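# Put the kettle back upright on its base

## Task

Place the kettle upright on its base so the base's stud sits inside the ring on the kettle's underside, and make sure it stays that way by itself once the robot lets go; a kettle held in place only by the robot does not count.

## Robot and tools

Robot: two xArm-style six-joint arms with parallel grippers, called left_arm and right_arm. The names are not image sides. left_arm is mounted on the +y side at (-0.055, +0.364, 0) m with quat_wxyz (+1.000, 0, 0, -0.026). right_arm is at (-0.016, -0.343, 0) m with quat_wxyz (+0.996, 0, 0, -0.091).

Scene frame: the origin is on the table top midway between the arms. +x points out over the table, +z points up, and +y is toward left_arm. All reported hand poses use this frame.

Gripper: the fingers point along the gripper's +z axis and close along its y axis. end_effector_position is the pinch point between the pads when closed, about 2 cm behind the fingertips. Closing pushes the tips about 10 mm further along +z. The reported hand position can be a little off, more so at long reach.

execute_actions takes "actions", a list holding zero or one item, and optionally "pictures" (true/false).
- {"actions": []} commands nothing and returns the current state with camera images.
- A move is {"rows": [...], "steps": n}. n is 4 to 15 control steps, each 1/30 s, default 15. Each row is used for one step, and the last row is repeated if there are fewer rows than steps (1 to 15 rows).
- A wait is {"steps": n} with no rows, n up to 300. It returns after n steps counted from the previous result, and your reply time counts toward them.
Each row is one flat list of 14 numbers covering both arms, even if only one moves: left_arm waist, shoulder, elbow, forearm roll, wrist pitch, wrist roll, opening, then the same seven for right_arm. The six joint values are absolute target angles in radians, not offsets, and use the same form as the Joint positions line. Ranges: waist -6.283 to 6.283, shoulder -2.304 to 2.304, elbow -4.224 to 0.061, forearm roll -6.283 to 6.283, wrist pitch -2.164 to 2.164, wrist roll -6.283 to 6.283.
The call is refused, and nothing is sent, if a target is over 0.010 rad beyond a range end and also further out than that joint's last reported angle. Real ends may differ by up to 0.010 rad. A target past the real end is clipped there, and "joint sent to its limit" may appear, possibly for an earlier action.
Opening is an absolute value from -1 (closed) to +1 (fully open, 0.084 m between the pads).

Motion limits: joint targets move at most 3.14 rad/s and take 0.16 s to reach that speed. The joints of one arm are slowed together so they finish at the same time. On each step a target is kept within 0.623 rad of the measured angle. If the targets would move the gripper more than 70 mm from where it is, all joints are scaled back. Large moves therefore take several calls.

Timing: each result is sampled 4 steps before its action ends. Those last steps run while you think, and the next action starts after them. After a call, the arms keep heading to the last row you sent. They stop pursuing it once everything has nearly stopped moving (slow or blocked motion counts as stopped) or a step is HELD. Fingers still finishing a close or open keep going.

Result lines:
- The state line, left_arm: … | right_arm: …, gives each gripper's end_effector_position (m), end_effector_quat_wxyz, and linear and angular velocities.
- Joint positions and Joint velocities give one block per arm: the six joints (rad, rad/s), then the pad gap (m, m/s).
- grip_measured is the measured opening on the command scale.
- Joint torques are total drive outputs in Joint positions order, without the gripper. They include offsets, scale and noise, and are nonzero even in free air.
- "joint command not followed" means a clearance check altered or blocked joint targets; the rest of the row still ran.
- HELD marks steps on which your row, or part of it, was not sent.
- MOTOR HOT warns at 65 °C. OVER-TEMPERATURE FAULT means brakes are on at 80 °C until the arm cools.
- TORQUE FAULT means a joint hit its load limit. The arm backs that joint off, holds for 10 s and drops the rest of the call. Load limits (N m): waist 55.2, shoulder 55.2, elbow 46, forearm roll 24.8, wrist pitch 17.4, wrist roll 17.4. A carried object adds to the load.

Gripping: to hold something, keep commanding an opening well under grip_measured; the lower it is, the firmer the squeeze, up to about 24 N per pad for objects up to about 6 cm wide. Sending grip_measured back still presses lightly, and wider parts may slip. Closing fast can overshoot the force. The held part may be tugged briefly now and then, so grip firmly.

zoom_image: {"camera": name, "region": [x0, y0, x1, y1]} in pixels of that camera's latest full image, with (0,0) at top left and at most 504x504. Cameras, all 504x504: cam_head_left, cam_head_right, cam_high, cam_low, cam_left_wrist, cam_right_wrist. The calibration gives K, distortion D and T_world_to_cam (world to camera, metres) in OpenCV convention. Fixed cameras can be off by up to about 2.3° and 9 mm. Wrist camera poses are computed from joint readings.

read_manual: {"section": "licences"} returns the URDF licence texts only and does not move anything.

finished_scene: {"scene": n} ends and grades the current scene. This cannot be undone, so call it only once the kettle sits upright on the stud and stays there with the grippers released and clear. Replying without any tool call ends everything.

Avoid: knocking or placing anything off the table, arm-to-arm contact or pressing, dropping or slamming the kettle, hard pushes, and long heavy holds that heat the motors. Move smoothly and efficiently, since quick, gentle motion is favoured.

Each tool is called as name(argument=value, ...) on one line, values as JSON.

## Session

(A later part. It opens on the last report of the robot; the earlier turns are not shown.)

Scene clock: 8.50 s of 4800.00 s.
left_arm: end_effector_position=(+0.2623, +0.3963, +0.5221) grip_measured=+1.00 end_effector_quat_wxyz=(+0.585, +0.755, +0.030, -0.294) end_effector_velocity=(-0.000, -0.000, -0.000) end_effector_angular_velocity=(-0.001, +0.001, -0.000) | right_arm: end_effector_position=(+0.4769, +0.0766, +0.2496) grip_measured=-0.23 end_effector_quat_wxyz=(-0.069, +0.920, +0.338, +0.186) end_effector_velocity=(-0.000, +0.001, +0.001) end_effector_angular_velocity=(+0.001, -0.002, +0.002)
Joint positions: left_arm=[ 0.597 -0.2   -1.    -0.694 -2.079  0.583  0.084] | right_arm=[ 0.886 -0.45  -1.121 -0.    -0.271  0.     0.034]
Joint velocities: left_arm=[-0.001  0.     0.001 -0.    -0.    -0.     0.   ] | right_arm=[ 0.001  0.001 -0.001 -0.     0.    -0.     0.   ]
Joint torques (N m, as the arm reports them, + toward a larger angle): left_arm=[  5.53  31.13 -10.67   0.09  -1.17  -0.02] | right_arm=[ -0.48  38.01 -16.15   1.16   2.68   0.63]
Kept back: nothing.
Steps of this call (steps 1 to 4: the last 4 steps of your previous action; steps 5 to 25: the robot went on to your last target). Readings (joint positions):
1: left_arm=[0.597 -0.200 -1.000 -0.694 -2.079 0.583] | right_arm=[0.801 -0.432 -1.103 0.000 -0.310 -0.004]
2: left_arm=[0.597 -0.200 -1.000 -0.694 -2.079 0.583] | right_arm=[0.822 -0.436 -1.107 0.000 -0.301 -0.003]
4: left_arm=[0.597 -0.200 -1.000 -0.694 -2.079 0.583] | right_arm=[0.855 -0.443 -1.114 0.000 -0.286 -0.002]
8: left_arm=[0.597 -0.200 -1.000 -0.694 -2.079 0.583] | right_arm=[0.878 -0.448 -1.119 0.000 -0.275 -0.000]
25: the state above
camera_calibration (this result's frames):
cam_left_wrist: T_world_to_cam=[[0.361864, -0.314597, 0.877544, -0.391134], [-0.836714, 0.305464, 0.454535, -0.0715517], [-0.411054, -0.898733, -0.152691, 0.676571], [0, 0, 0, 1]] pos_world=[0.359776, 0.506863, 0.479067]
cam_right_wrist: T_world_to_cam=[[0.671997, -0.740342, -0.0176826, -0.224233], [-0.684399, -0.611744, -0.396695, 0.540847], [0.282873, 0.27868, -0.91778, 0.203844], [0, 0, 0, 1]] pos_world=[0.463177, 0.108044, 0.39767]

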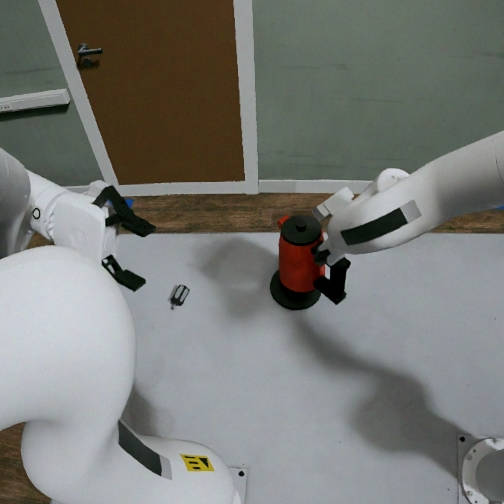

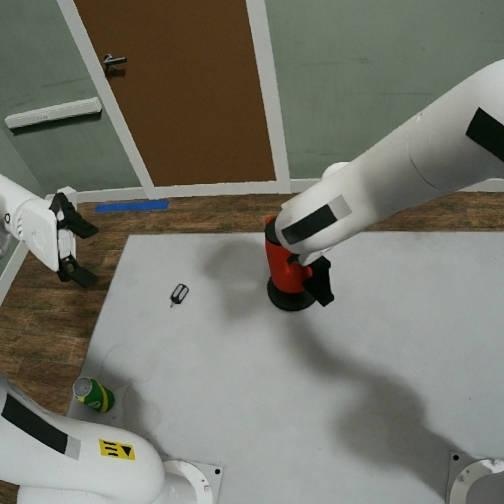

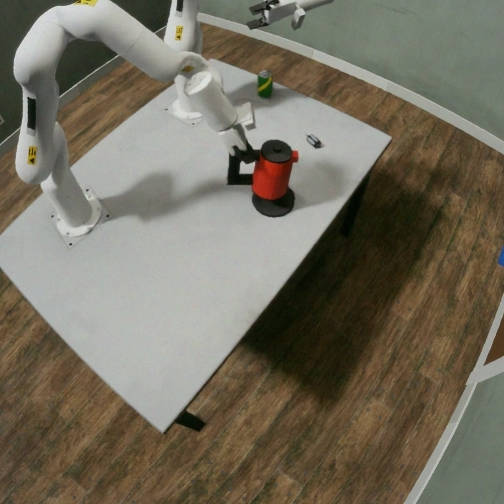

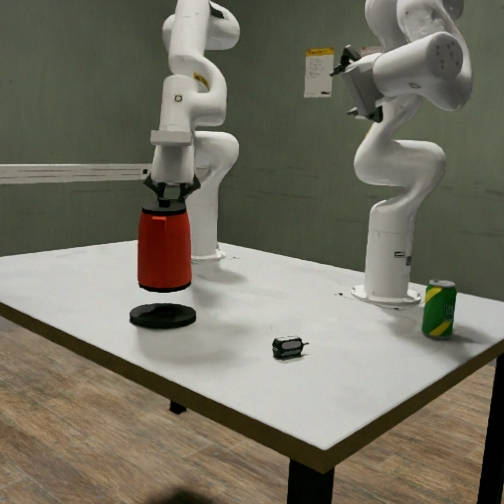

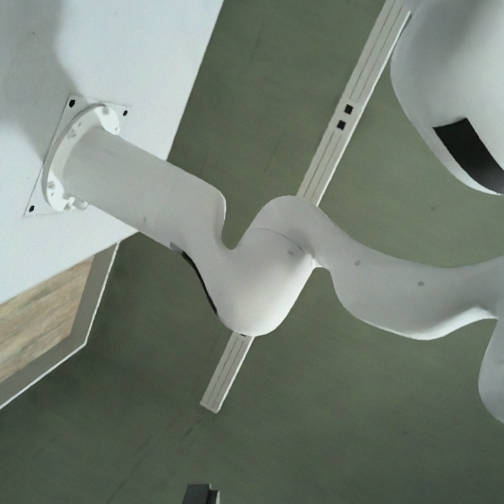

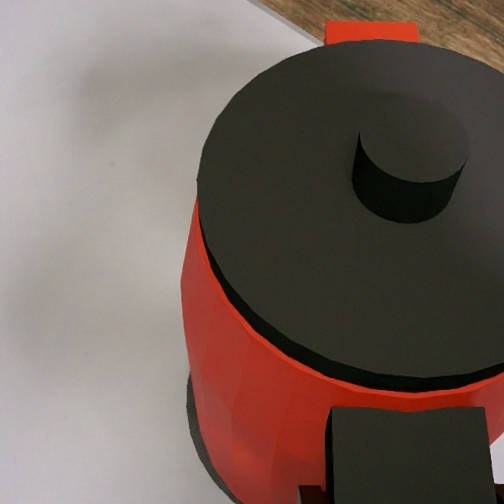

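execute_actions(actions=[{"rows":[[0.597,-0.2,-1.0,-0.694,-2.079,0.583,1,0.886,-0.46,-1.047,0,-0.107,0,-1]]}])

execute_actions(actions=[{"steps":12}], pictures=true)

zoom_image(camera="cam_high", region=[220,130,320,230])

zoom_image(camera="cam_low", region=[100,200,240,340])

Scene clock: 9.10 s of 4800.00 s.
left_arm: end_effector_position=(+0.2623, +0.3963, +0.5221) grip_measured=+1.00 end_effector_quat_wxyz=(+0.585, +0.755, +0.030, -0.294) end_effector_velocity=(-0.000, +0.000, +0.000) end_effector_angular_velocity=(+0.000, -0.001, -0.000) | right_arm: end_effector_position=(+0.4764, +0.0762, +0.2261) grip_measured=-0.23 end_effector_quat_wxyz=(-0.081, +0.912, +0.335, +0.220) end_effector_velocity=(+0.007, +0.004, -0.004) end_effector_angular_velocity=(+0.054, -0.064, -0.001)
Joint positions: left_arm=[ 0.597 -0.2   -1.    -0.694 -2.079  0.583  0.084] | right_arm=[ 0.886 -0.46  -1.051 -0.    -0.118 -0.     0.034]
Joint velocities: left_arm=[ 0.     0.001 -0.     0.001 -0.     0.     0.   ] | right_arm=[-0.001  0.001  0.038  0.     0.121 -0.     0.   ]
Joint torques (N m, as the arm reports them, + toward a larger angle): left_arm=[  4.89  32.67 -11.13   0.22  -1.18  -0.26] | right_arm=[ -1.13  40.99 -15.94   0.68   2.71   0.55]
Steps of this call (steps 1 to 7: the robot went on to your last target; steps 8 to 18: the first 11 steps of this action). Readings (joint positions):
8: left_arm=[0.597 -0.200 -1.000 -0.694 -2.079 0.583] | right_arm=[0.886 -0.450 -1.121 0.000 -0.271 0.000]
9: left_arm=[0.597 -0.200 -1.000 -0.694 -2.079 0.583] | right_arm=[0.886 -0.450 -1.120 0.000 -0.268 0.000]
11: left_arm=[0.597 -0.200 -1.000 -0.694 -2.079 0.583] | right_arm=[0.886 -0.452 -1.105 0.000 -0.230 0.000]
15: left_arm=[0.597 -0.200 -1.000 -0.694 -2.079 0.583] | right_arm=[0.886 -0.459 -1.059 -0.000 -0.140 -0.000]
18: the state above

Scene clock: 9.50 s of 4800.00 s.
left_arm: end_effector_position=(+0.2623, +0.3963, +0.5221) grip_measured=+1.00 end_effector_quat_wxyz=(+0.585, +0.755, +0.030, -0.294) end_effector_velocity=(-0.000, +0.000, +0.000) end_effector_angular_velocity=(+0.002, -0.002, +0.001) | right_arm: end_effector_position=(+0.4767, +0.0765, +0.2251) grip_measured=-0.23 end_effector_quat_wxyz=(-0.082, +0.912, +0.335, +0.223) end_effector_velocity=(-0.000, -0.000, +0.000) end_effector_angular_velocity=(+0.001, -0.001, -0.001)
Joint positions: left_arm=[ 0.597 -0.2   -1.    -0.694 -2.079  0.583  0.084] | right_arm=[ 0.886 -0.46  -1.047  0.    -0.107  0.     0.034]
Joint velocities: left_arm=[ 0.001  0.001 -0.001  0.     0.001  0.     0.   ] | right_arm=[-0.     0.002  0.002  0.     0.002  0.001 -0.   ]
Joint torques (N m, as the arm reports them, + toward a larger angle): left_arm=[  4.27  32.58 -10.98   0.    -1.03  -0.06] | right_arm=[ -2.48  40.16 -17.14   0.22   2.75   0.28]
Kept back: nothing.
Steps of this call (steps 1 to 4: the last 4 steps of your previous action; steps 5 to 12: the robot went on to your last target). Readings (joint positions):
1: left_arm=[0.597 -0.200 -1.000 -0.694 -2.079 0.583] | right_arm=[0.886 -0.460 -1.050 -0.000 -0.115 -0.000]
2: left_arm=[0.597 -0.200 -1.000 -0.694 -2.079 0.583] | right_arm=[0.886 -0.460 -1.050 0.000 -0.113 0.000]
4: left_arm=[0.597 -0.200 -1.000 -0.694 -2.079 0.583] | right_arm=[0.886 -0.460 -1.048 0.000 -0.110 0.000]
8: left_arm=[0.597 -0.200 -1.000 -0.694 -2.079 0.583] | right_arm=[0.886 -0.460 -1.048 0.000 -0.108 0.000]
12: the state above
camera_calibration (this result's frames):
cam_left_wrist: T_world_to_cam=[[0.361864, -0.314597, 0.877544, -0.391134], [-0.836713, 0.305464, 0.454535, -0.0715521], [-0.411054, -0.898733, -0.152691, 0.676571], [0, 0, 0, 1]] pos_world=[0.359776, 0.506863, 0.479067]
cam_right_wrist: T_world_to_cam=[[0.673066, -0.73943, -0.0150142, -0.225776], [-0.657908, -0.58934, -0.468866, 0.532815], [0.337845, 0.325455, -0.883142, 0.143871], [0, 0, 0, 1]] pos_world=[0.4539, 0.10024, 0.373487]

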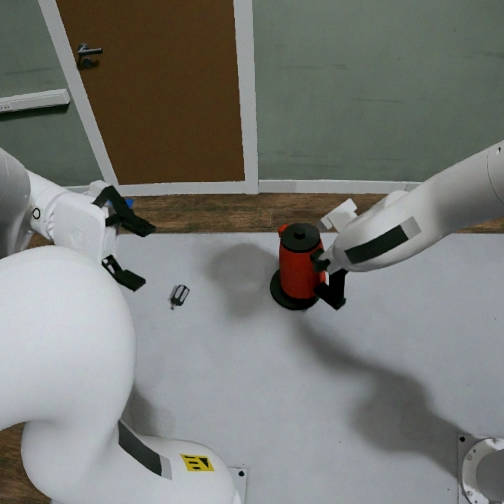

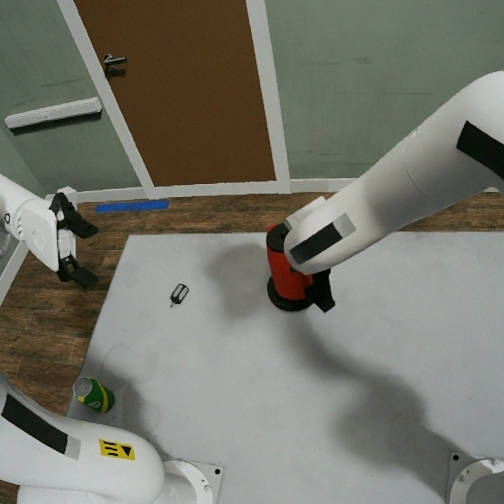

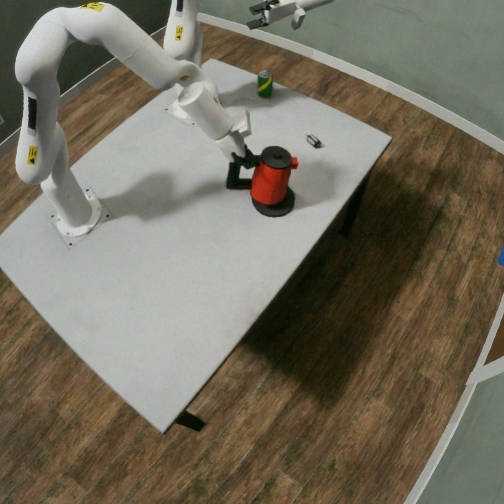

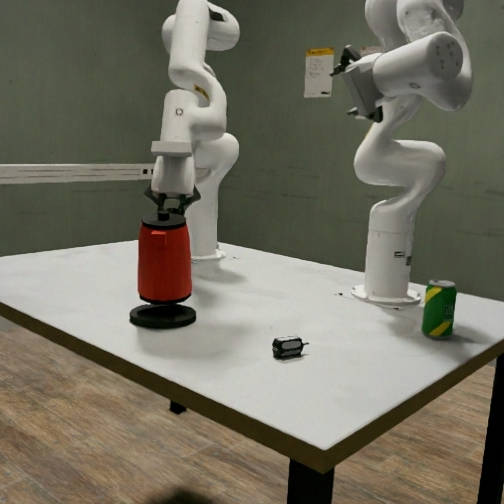

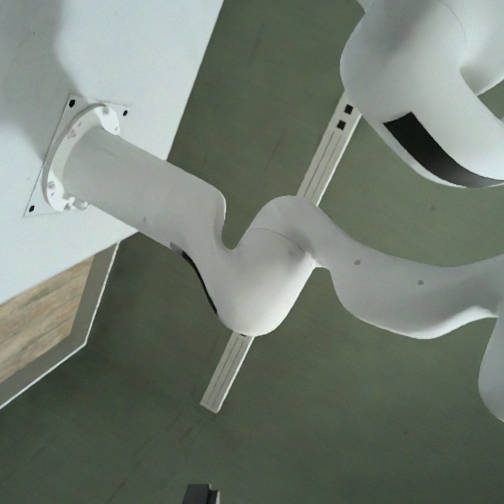

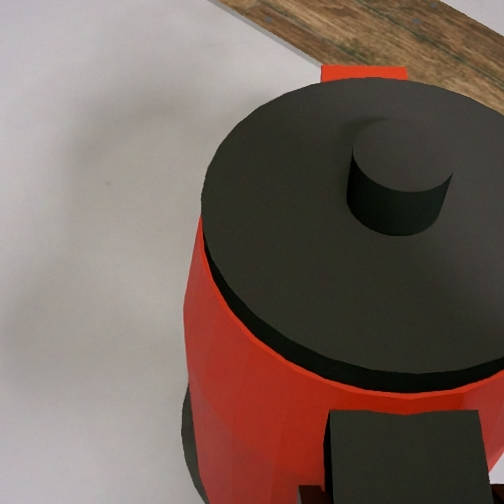

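Region (220, 130, 320, 230) of cam_high's 504x504 image, scaled by 5.040, with more detail than that image has.

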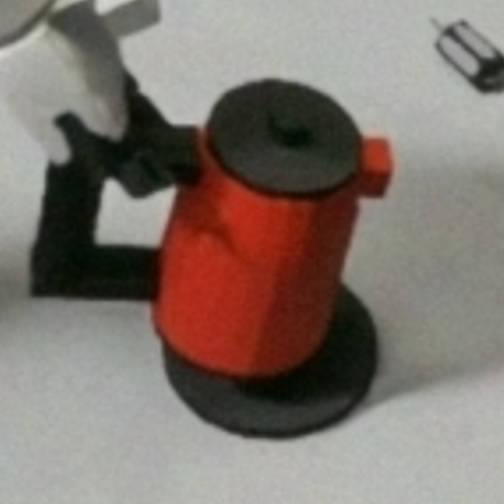

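Region (100, 200, 240, 340) of cam_low's 504x504 image, scaled by 3.600, with more detail than that image has.

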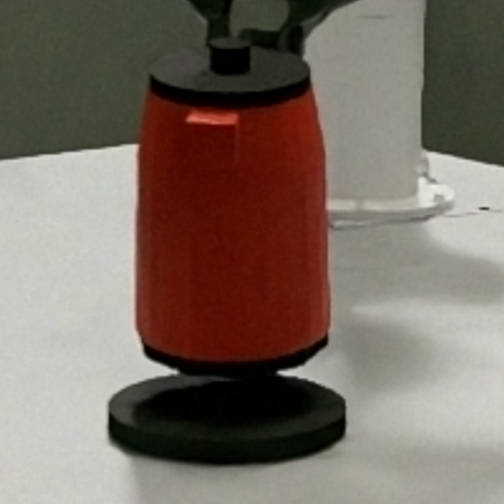

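execute_actions(actions=[{"rows":[[0.597,-0.2,-1.0,-0.694,-2.079,0.583,1,0.886,-0.46,-1.047,0,-0.097,0,-1],[0.597,-0.2,-1.0,-0.694,-2.079,0.583,1,0.886,-0.46,-1.047,0,-0.097,0,-1],[0.597,-0.2,-1.0,-0.694,-2.079,0.583,1,0.886,-0.46,-1.047,0,-0.087,0,-1],[0.597,-0.2,-1.0,-0.694,-2.079,0.583,1,0.886,-0.46,-1.047,0,-0.087,0,-1],[0.597,-0.2,-1.0,-0.694,-2.079,0.583,1,0.886,-0.46,-1.047,0,-0.077,0,-1],[0.597,-0.2,-1.0,-0.694,-2.079,0.583,1,0.886,-0.46,-1.047,0,-0.077,0,-1],[0.597,-0.2,-1.0,-0.694,-2.079,0.583,1,0.886,-0.46,-1.047,0,-0.067,0,-1],[0.597,-0.2,-1.0,-0.694,-2.079,0.583,1,0.886,-0.46,-1.047,0,-0.067,0,-1],[0.597,-0.2,-1.0,-0.694,-2.079,0.583,1,0.886,-0.46,-1.047,0,-0.057,0,-1]]}])

execute_actions(actions=[{"rows":[[0.597,-0.2,-1.0,-0.694,-2.079,0.583,1,0.886,-0.475,-1.043,0,-0.038,0,-1]]}])

execute_actions(actions=[{"rows":[[0.597,-0.2,-1.0,-0.694,-2.079,0.583,1,0.886,-0.49,-1.039,0,-0.019,0,-1]]}], pictures=true)

zoom_image(camera="cam_high", region=[220,130,320,230])

zoom_image(camera="cam_low", region=[100,200,240,340])

Scene clock: 10.23 s of 4800.00 s.
left_arm: end_effector_position=(+0.2623, +0.3963, +0.5221) grip_measured=+1.00 end_effector_quat_wxyz=(+0.585, +0.755, +0.030, -0.294) end_effector_velocity=(+0.000, -0.000, +0.000) end_effector_angular_velocity=(+0.001, -0.002, -0.000) | right_arm: end_effector_position=(+0.4828, +0.0816, +0.2294) grip_measured=-0.23 end_effector_quat_wxyz=(-0.088, +0.907, +0.334, +0.240) end_effector_velocity=(+0.022, +0.017, +0.016) end_effector_angular_velocity=(+0.084, -0.099, -0.001)
Joint positions: left_arm=[ 0.597 -0.2   -1.    -0.694 -2.079  0.583  0.084] | right_arm=[ 0.886 -0.46  -1.047 -0.    -0.069  0.     0.034]
Joint velocities: left_arm=[-0.     0.001 -0.001 -0.     0.     0.     0.   ] | right_arm=[-0.001  0.    -0.001 -0.001  0.128 -0.    -0.   ]
Joint torques (N m, as the arm reports them, + toward a larger angle): left_arm=[  4.2   31.54 -10.52   0.36  -1.17  -0.32] | right_arm=[  0.69  39.5  -16.59   0.41   3.12   0.34]
Steps of this call (steps 1 to 11: the robot went on to your last target; steps 12 to 22: the first 11 steps of this action). Readings (joint positions):
12: left_arm=[0.597 -0.200 -1.000 -0.694 -2.079 0.583] | right_arm=[0.886 -0.460 -1.047 0.000 -0.107 0.000]
13: left_arm=[0.597 -0.200 -1.000 -0.694 -2.079 0.583] | right_arm=[0.886 -0.460 -1.047 0.000 -0.106 0.000]
15: left_arm=[0.597 -0.200 -1.000 -0.694 -2.079 0.583] | right_arm=[0.886 -0.460 -1.047 -0.000 -0.100 -0.000]
19: left_arm=[0.597 -0.200 -1.000 -0.694 -2.079 0.583] | right_arm=[0.886 -0.460 -1.047 0.000 -0.084 0.000]
22: the state above

Scene clock: 10.73 s of 4800.00 s.
left_arm: end_effector_position=(+0.2623, +0.3963, +0.5221) grip_measured=+1.00 end_effector_quat_wxyz=(+0.585, +0.755, +0.030, -0.294) end_effector_velocity=(-0.000, -0.000, -0.000) end_effector_angular_velocity=(+0.000, +0.001, -0.001) | right_arm: end_effector_position=(+0.4848, +0.0833, +0.2218) grip_measured=-0.23 end_effector_quat_wxyz=(-0.090, +0.906, +0.333, +0.246) end_effector_velocity=(+0.001, +0.002, -0.002) end_effector_angular_velocity=(+0.005, -0.003, -0.001)
Joint positions: left_arm=[ 0.597 -0.2   -1.    -0.694 -2.079  0.583  0.084] | right_arm=[ 0.886 -0.474 -1.043  0.    -0.039 -0.     0.034]
Joint velocities: left_arm=[-0.     0.001  0.001  0.001 -0.    -0.001  0.   ] | right_arm=[ 0.001 -0.005 -0.    -0.     0.009  0.004  0.   ]
Joint torques (N m, as the arm reports them, + toward a larger angle): left_arm=[  4.78  31.52 -10.9    0.24  -0.98  -0.1 ] | right_arm=[  0.47  42.48 -15.66   1.76   3.49   0.7 ]
Steps of this call (steps 1 to 4: the last 4 steps of your previous action; steps 5 to 15: the first 11 steps of this action). Readings (joint positions):
5: left_arm=[0.597 -0.200 -1.000 -0.694 -2.079 0.583] | right_arm=[0.886 -0.460 -1.047 0.000 -0.059 -0.000]
6: left_arm=[0.597 -0.200 -1.000 -0.694 -2.079 0.583] | right_arm=[0.886 -0.461 -1.047 0.000 -0.056 0.000]
8: left_arm=[0.597 -0.200 -1.000 -0.694 -2.079 0.583] | right_arm=[0.886 -0.468 -1.045 0.000 -0.048 0.000]
12: left_arm=[0.597 -0.200 -1.000 -0.694 -2.079 0.583] | right_arm=[0.886 -0.474 -1.043 -0.000 -0.041 -0.000]
15: the state above

Scene clock: 11.23 s of 4800.00 s.
left_arm: end_effector_position=(+0.2623, +0.3963, +0.5221) grip_measured=+1.00 end_effector_quat_wxyz=(+0.585, +0.755, +0.030, -0.294) end_effector_velocity=(-0.000, +0.000, -0.000) end_effector_angular_velocity=(-0.001, +0.000, -0.000) | right_arm: end_effector_position=(+0.4847, +0.0833, +0.2125) grip_measured=-0.23 end_effector_quat_wxyz=(-0.090, +0.906, +0.333, +0.246) end_effector_velocity=(+0.001, +0.001, -0.002) end_effector_angular_velocity=(+0.002, -0.003, +0.002)
Joint positions: left_arm=[ 0.597 -0.2   -1.    -0.694 -2.079  0.583  0.084] | right_arm=[ 0.886 -0.489 -1.039  0.    -0.02  -0.     0.034]
Joint velocities: left_arm=[ 0.001 -0.001  0.     0.001 -0.001  0.001  0.   ] | right_arm=[ 0.    -0.005 -0.     0.001  0.009 -0.002 -0.   ]
Joint torques (N m, as the arm reports them, + toward a larger angle): left_arm=[  5.47  31.86 -10.81   0.55  -1.01  -0.31] | right_arm=[ -0.24  42.28 -17.1    0.56   3.43   0.45]
Steps of this call (steps 1 to 4: the last 4 steps of your previous action; steps 5 to 15: the first 11 steps of this action). Readings (joint positions):
5: left_arm=[0.597 -0.200 -1.000 -0.694 -2.079 0.583] | right_arm=[0.886 -0.475 -1.043 0.000 -0.038 0.000]
6: left_arm=[0.597 -0.200 -1.000 -0.694 -2.079 0.583] | right_arm=[0.886 -0.476 -1.043 0.000 -0.036 0.000]
8: left_arm=[0.597 -0.200 -1.000 -0.694 -2.079 0.583] | right_arm=[0.886 -0.483 -1.041 0.000 -0.028 0.000]
12: left_arm=[0.597 -0.200 -1.000 -0.694 -2.079 0.583] | right_arm=[0.886 -0.489 -1.039 -0.000 -0.021 -0.000]
15: the state above
camera_calibration (this result's frames):
cam_left_wrist: T_world_to_cam=[[0.361864, -0.314597, 0.877544, -0.391134], [-0.836714, 0.305464, 0.454535, -0.0715517], [-0.411054, -0.898733, -0.152691, 0.676571], [0, 0, 0, 1]] pos_world=[0.359776, 0.506863, 0.479067]
cam_right_wrist: T_world_to_cam=[[0.673607, -0.73897, -0.0132958, -0.226989], [-0.639203, -0.573446, -0.512425, 0.535022], [0.371042, 0.353672, -0.858629, 0.104145], [0, 0, 0, 1]] pos_world=[0.456247, 0.102236, 0.360563]

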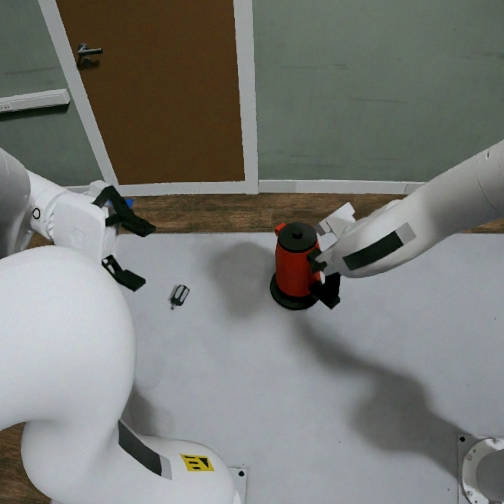

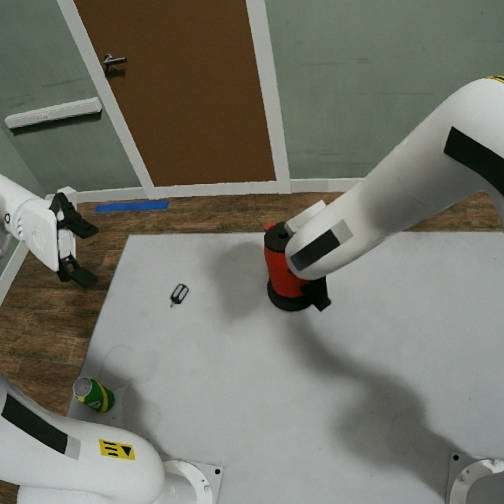

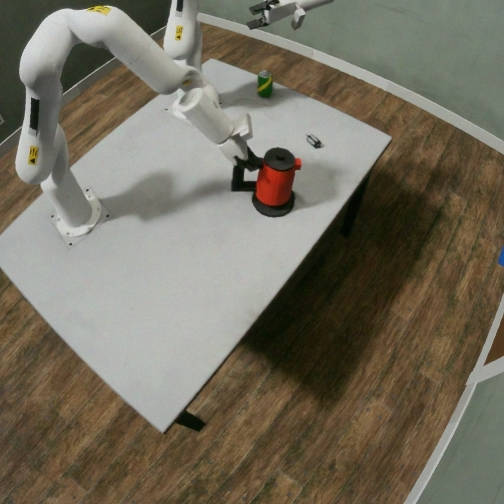

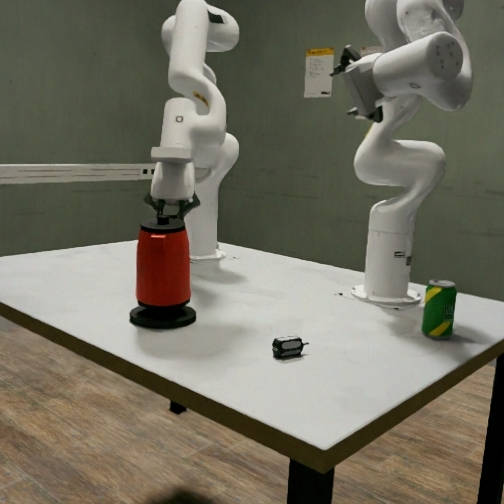

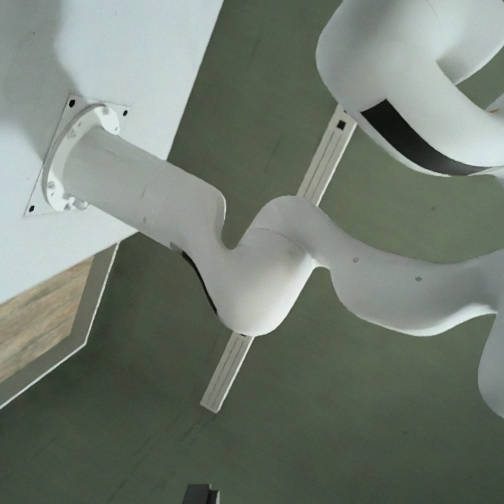

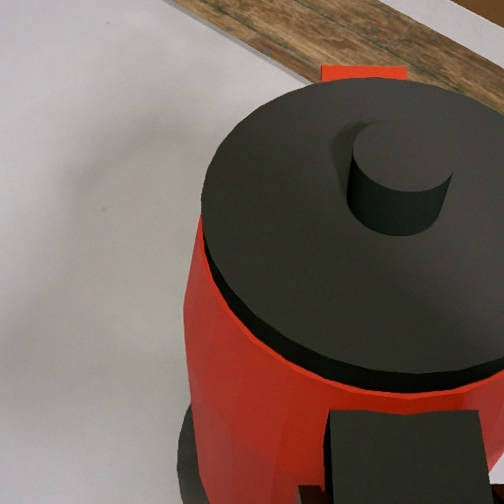

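Region (220, 130, 320, 230) of cam_high's 504x504 image, scaled by 5.040, with more detail than that image has.

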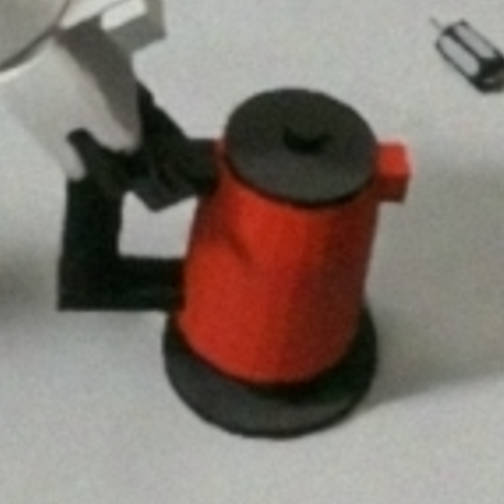

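Region (100, 200, 240, 340) of cam_low's 504x504 image, scaled by 3.600, with more detail than that image has.

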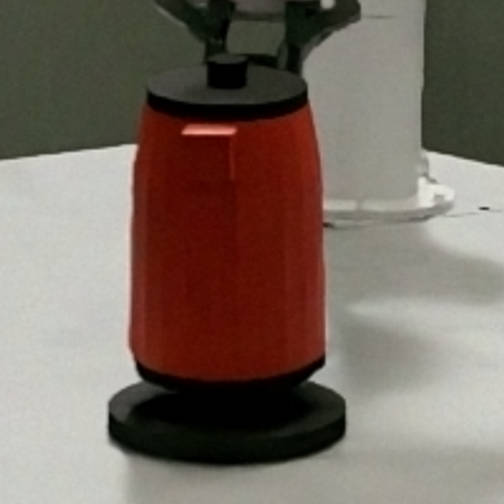

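Centred. Lower.

execute_actions(actions=[{"rows":[[0.597,-0.2,-1.0,-0.694,-2.079,0.583,1,0.885,-0.506,-1.036,0,0,0,-1]]}])

execute_actions(actions=[{"rows":[[0.597,-0.2,-1.0,-0.694,-2.079,0.583,1,0.885,-0.522,-1.033,0,0.019,0,-1]]}])

execute_actions(actions=[{"rows":[[0.597,-0.2,-1.0,-0.694,-2.079,0.583,1,0.885,-0.522,-1.033,0,0.019,0,1]]}])

execute_actions(actions=[{"rows":[[0.597,-0.2,-1.0,-0.694,-2.079,0.583,1,0.885,-0.33,-0.98,0,-0.12,0,1]]}], pictures=true)

zoom_image(camera="cam_high", region=[220,130,320,230])

zoom_image(camera="cam_low", region=[100,200,240,340])

Scene clock: 11.83 s of 4800.00 s.
left_arm: end_effector_position=(+0.2623, +0.3963, +0.5221) grip_measured=+1.00 end_effector_quat_wxyz=(+0.585, +0.755, +0.030, -0.294) end_effector_velocity=(-0.000, -0.000, -0.000) end_effector_angular_velocity=(+0.001, +0.001, -0.002) | right_arm: end_effector_position=(+0.4851, +0.0828, +0.2029) grip_measured=-0.23 end_effector_quat_wxyz=(-0.090, +0.906, +0.333, +0.246) end_effector_velocity=(+0.001, +0.001, -0.001) end_effector_angular_velocity=(+0.003, -0.004, +0.001)
Joint positions: left_arm=[ 0.597 -0.2   -1.    -0.694 -2.079  0.583  0.084] | right_arm=[ 0.885 -0.505 -1.036  0.    -0.001  0.     0.034]
Joint velocities: left_arm=[-0.001  0.     0.001  0.001  0.     0.     0.   ] | right_arm=[-0.    -0.004 -0.     0.001  0.009 -0.002 -0.   ]
Joint torques (N m, as the arm reports them, + toward a larger angle): left_arm=[  4.75  30.67 -10.67   0.67  -0.98  -0.33] | right_arm=[  0.55  39.4  -15.7    1.95   2.86   0.87]
Steps of this call (steps 1 to 4: the last 4 steps of your previous action; steps 5 to 7: the robot went on to your last target; steps 8 to 18: the first 11 steps of this action). Readings (joint positions):
8: left_arm=[0.597 -0.200 -1.000 -0.694 -2.079 0.583] | right_arm=[0.886 -0.490 -1.039 0.000 -0.019 -0.000]
9: left_arm=[0.597 -0.200 -1.000 -0.694 -2.079 0.583] | right_arm=[0.886 -0.491 -1.039 0.000 -0.017 -0.000]
11: left_arm=[0.597 -0.200 -1.000 -0.694 -2.079 0.583] | right_arm=[0.885 -0.498 -1.038 0.000 -0.009 0.000]
15: left_arm=[0.597 -0.200 -1.000 -0.694 -2.079 0.583] | right_arm=[0.885 -0.505 -1.036 -0.000 -0.002 0.000]
18: the state above

Scene clock: 12.33 s of 4800.00 s.
left_arm: end_effector_position=(+0.2623, +0.3963, +0.5221) grip_measured=+1.00 end_effector_quat_wxyz=(+0.585, +0.755, +0.030, -0.294) end_effector_velocity=(+0.000, +0.000, -0.000) end_effector_angular_velocity=(-0.000, +0.000, +0.001) | right_arm: end_effector_position=(+0.4850, +0.0826, +0.1933) grip_measured=-0.23 end_effector_quat_wxyz=(-0.090, +0.906, +0.332, +0.246) end_effector_velocity=(+0.001, +0.001, -0.002) end_effector_angular_velocity=(+0.003, -0.002, -0.001)
Joint positions: left_arm=[ 0.597 -0.2   -1.    -0.694 -2.079  0.583  0.084] | right_arm=[ 0.885 -0.521 -1.033  0.     0.018 -0.     0.034]
Joint velocities: left_arm=[ 0.001 -0.     0.     0.     0.     0.     0.   ] | right_arm=[ 0.    -0.005 -0.     0.     0.009  0.001 -0.   ]
Joint torques (N m, as the arm reports them, + toward a larger angle): left_arm=[  4.84  31.61 -11.23  -0.18  -1.2   -0.24] | right_arm=[ -0.19  42.22 -17.55   1.35   3.12   0.75]
Steps of this call (steps 1 to 4: the last 4 steps of your previous action; steps 5 to 15: the first 11 steps of this action). Readings (joint positions):
5: left_arm=[0.597 -0.200 -1.000 -0.694 -2.079 0.583] | right_arm=[0.885 -0.506 -1.036 0.000 -0.000 -0.000]
6: left_arm=[0.597 -0.200 -1.000 -0.694 -2.079 0.583] | right_arm=[0.885 -0.507 -1.036 0.000 0.002 0.000]
8: left_arm=[0.597 -0.200 -1.000 -0.694 -2.079 0.583] | right_arm=[0.885 -0.514 -1.035 0.000 0.010 0.000]
12: left_arm=[0.597 -0.200 -1.000 -0.694 -2.079 0.583] | right_arm=[0.885 -0.520 -1.033 -0.000 0.017 -0.000]
15: the state above

Scene clock: 12.83 s of 4800.00 s.
left_arm: end_effector_position=(+0.2623, +0.3963, +0.5221) grip_measured=+1.00 end_effector_quat_wxyz=(+0.585, +0.755, +0.030, -0.294) end_effector_velocity=(+0.000, +0.001, -0.000) end_effector_angular_velocity=(-0.001, +0.002, +0.004) | right_arm: end_effector_position=(+0.4851, +0.0828, +0.1932) grip_measured=+1.00 end_effector_quat_wxyz=(-0.090, +0.906, +0.332, +0.246) end_effector_velocity=(-0.001, -0.002, -0.001) end_effector_angular_velocity=(-0.003, +0.004, -0.002)
Joint positions: left_arm=[ 0.597 -0.2   -1.    -0.694 -2.079  0.583  0.084] | right_arm=[ 0.885 -0.522 -1.033 -0.     0.019 -0.     0.084]
Joint velocities: left_arm=[ 0.003 -0.001  0.    -0.001 -0.    -0.001  0.   ] | right_arm=[-0.001 -0.001  0.001  0.001 -0.003  0.     0.   ]
Joint torques (N m, as the arm reports them, + toward a larger angle): left_arm=[  5.45  31.7  -10.87   0.29  -1.04  -0.08] | right_arm=[  0.34  36.58 -14.8    0.58   1.76   0.64]
Steps of this call (steps 1 to 4: the last 4 steps of your previous action; steps 5 to 15: the first 11 steps of this action). Readings (joint positions):
5: left_arm=[0.597 -0.200 -1.000 -0.694 -2.079 0.583] | right_arm=[0.885 -0.522 -1.033 0.000 0.019 0.000]
6: left_arm=[0.597 -0.200 -1.000 -0.694 -2.079 0.583] | right_arm=[0.885 -0.522 -1.033 -0.000 0.020 -0.000]
8: left_arm=[0.597 -0.200 -1.000 -0.694 -2.079 0.583] | right_arm=[0.885 -0.521 -1.034 0.000 0.020 0.000]
12: left_arm=[0.597 -0.200 -1.000 -0.694 -2.079 0.583] | right_arm=[0.885 -0.522 -1.034 -0.000 0.020 -0.000]
15: the state above

Scene clock: 13.33 s of 4800.00 s.
left_arm: end_effector_position=(+0.2623, +0.3963, +0.5221) grip_measured=+1.00 end_effector_quat_wxyz=(+0.585, +0.755, +0.030, -0.294) end_effector_velocity=(+0.000, -0.001, -0.000) end_effector_angular_velocity=(+0.000, +0.000, -0.002) | right_arm: end_effector_position=(+0.4648, +0.0655, +0.2686) grip_measured=+1.00 end_effector_quat_wxyz=(-0.091, +0.906, +0.332, +0.247) end_effector_velocity=(-0.034, -0.029, +0.043) end_effector_angular_velocity=(-0.032, +0.039, -0.001)
Joint positions: left_arm=[ 0.597 -0.2   -1.    -0.694 -2.079  0.583  0.084] | right_arm=[ 0.885 -0.345 -0.985  0.    -0.108  0.     0.084]
Joint velocities: left_arm=[-0.002 -0.001 -0.    -0.     0.001 -0.     0.   ] | right_arm=[-0.     0.146  0.067  0.001 -0.13  -0.    -0.   ]
Joint torques (N m, as the arm reports them, + toward a larger angle): left_arm=[  3.83  31.51 -11.17   0.49  -1.11  -0.15] | right_arm=[ -1.69  28.47 -15.27   0.75   1.94   0.52]
Steps of this call (steps 1 to 4: the last 4 steps of your previous action; steps 5 to 15: the first 11 steps of this action). Readings (joint positions):
5: left_arm=[0.597 -0.200 -1.000 -0.694 -2.079 0.583] | right_arm=[0.885 -0.522 -1.033 0.000 0.019 -0.000]
6: left_arm=[0.597 -0.200 -1.000 -0.694 -2.079 0.583] | right_arm=[0.885 -0.519 -1.032 0.000 0.017 0.000]
8: left_arm=[0.597 -0.200 -1.000 -0.694 -2.079 0.583] | right_arm=[0.885 -0.486 -1.020 -0.000 -0.010 -0.000]
12: left_arm=[0.597 -0.200 -1.000 -0.694 -2.079 0.583] | right_arm=[0.885 -0.374 -0.995 0.000 -0.085 0.000]
15: the state above
camera_calibration (this result's frames):
cam_left_wrist: T_world_to_cam=[[0.361864, -0.314597, 0.877544, -0.391134], [-0.836713, 0.305464, 0.454535, -0.0715519], [-0.411054, -0.898733, -0.152691, 0.676571], [0, 0, 0, 1]] pos_world=[0.359776, 0.506863, 0.479067]
cam_right_wrist: T_world_to_cam=[[0.672897, -0.739618, -0.013214, -0.225589], [-0.638773, -0.571956, -0.514621, 0.541185], [0.373065, 0.354728, -0.857316, 0.164608], [0, 0, 0, 1]] pos_world=[0.436084, 0.0842935, 0.416645]

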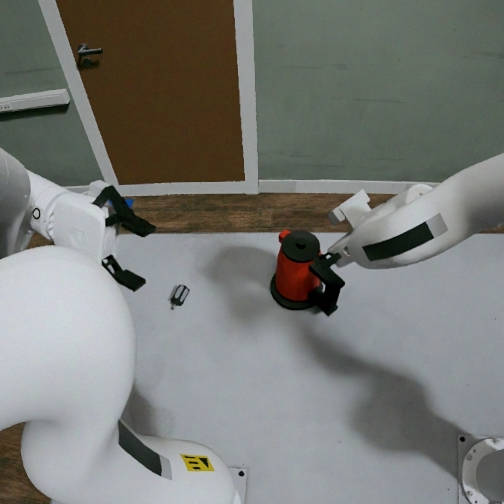

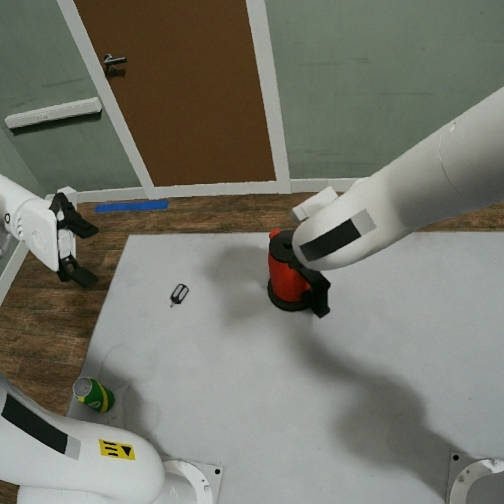

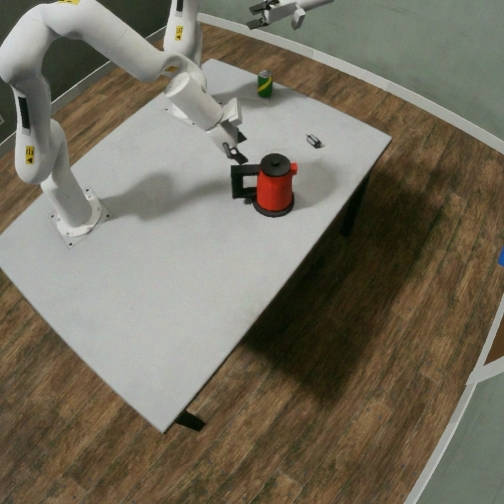

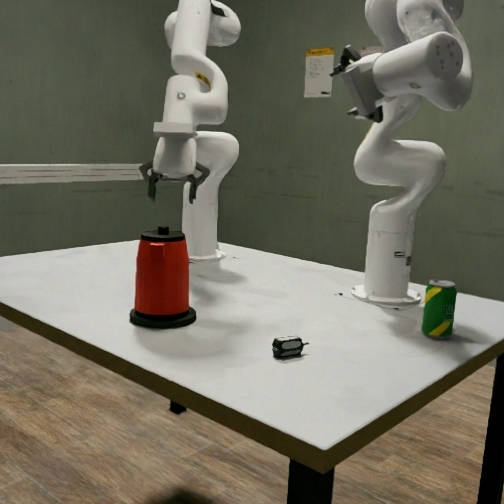

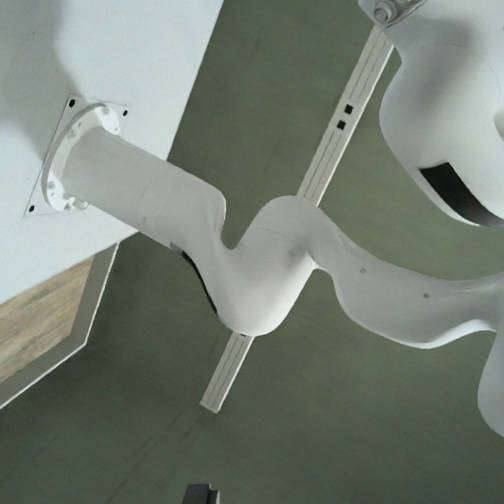

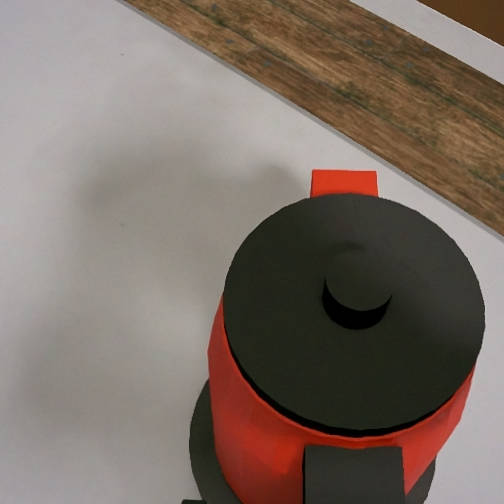

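Region (220, 130, 320, 230) of cam_high's 504x504 image, scaled by 5.040, with more detail than that image has.

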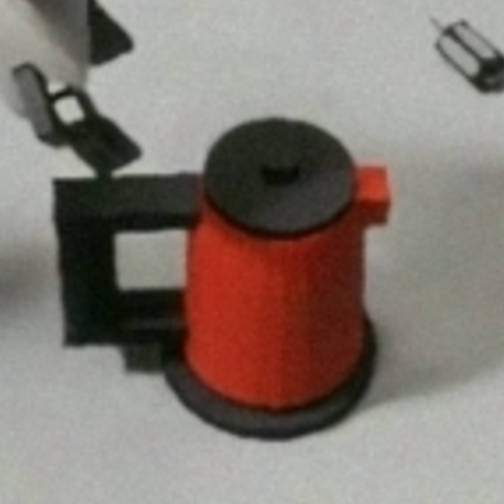

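Region (100, 200, 240, 340) of cam_low's 504x504 image, scaled by 3.600, with more detail than that image has.

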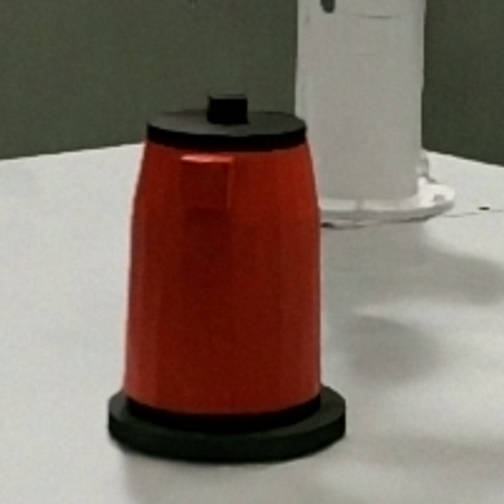

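finished_scene(scene=1)

The scene is finished: the task was done.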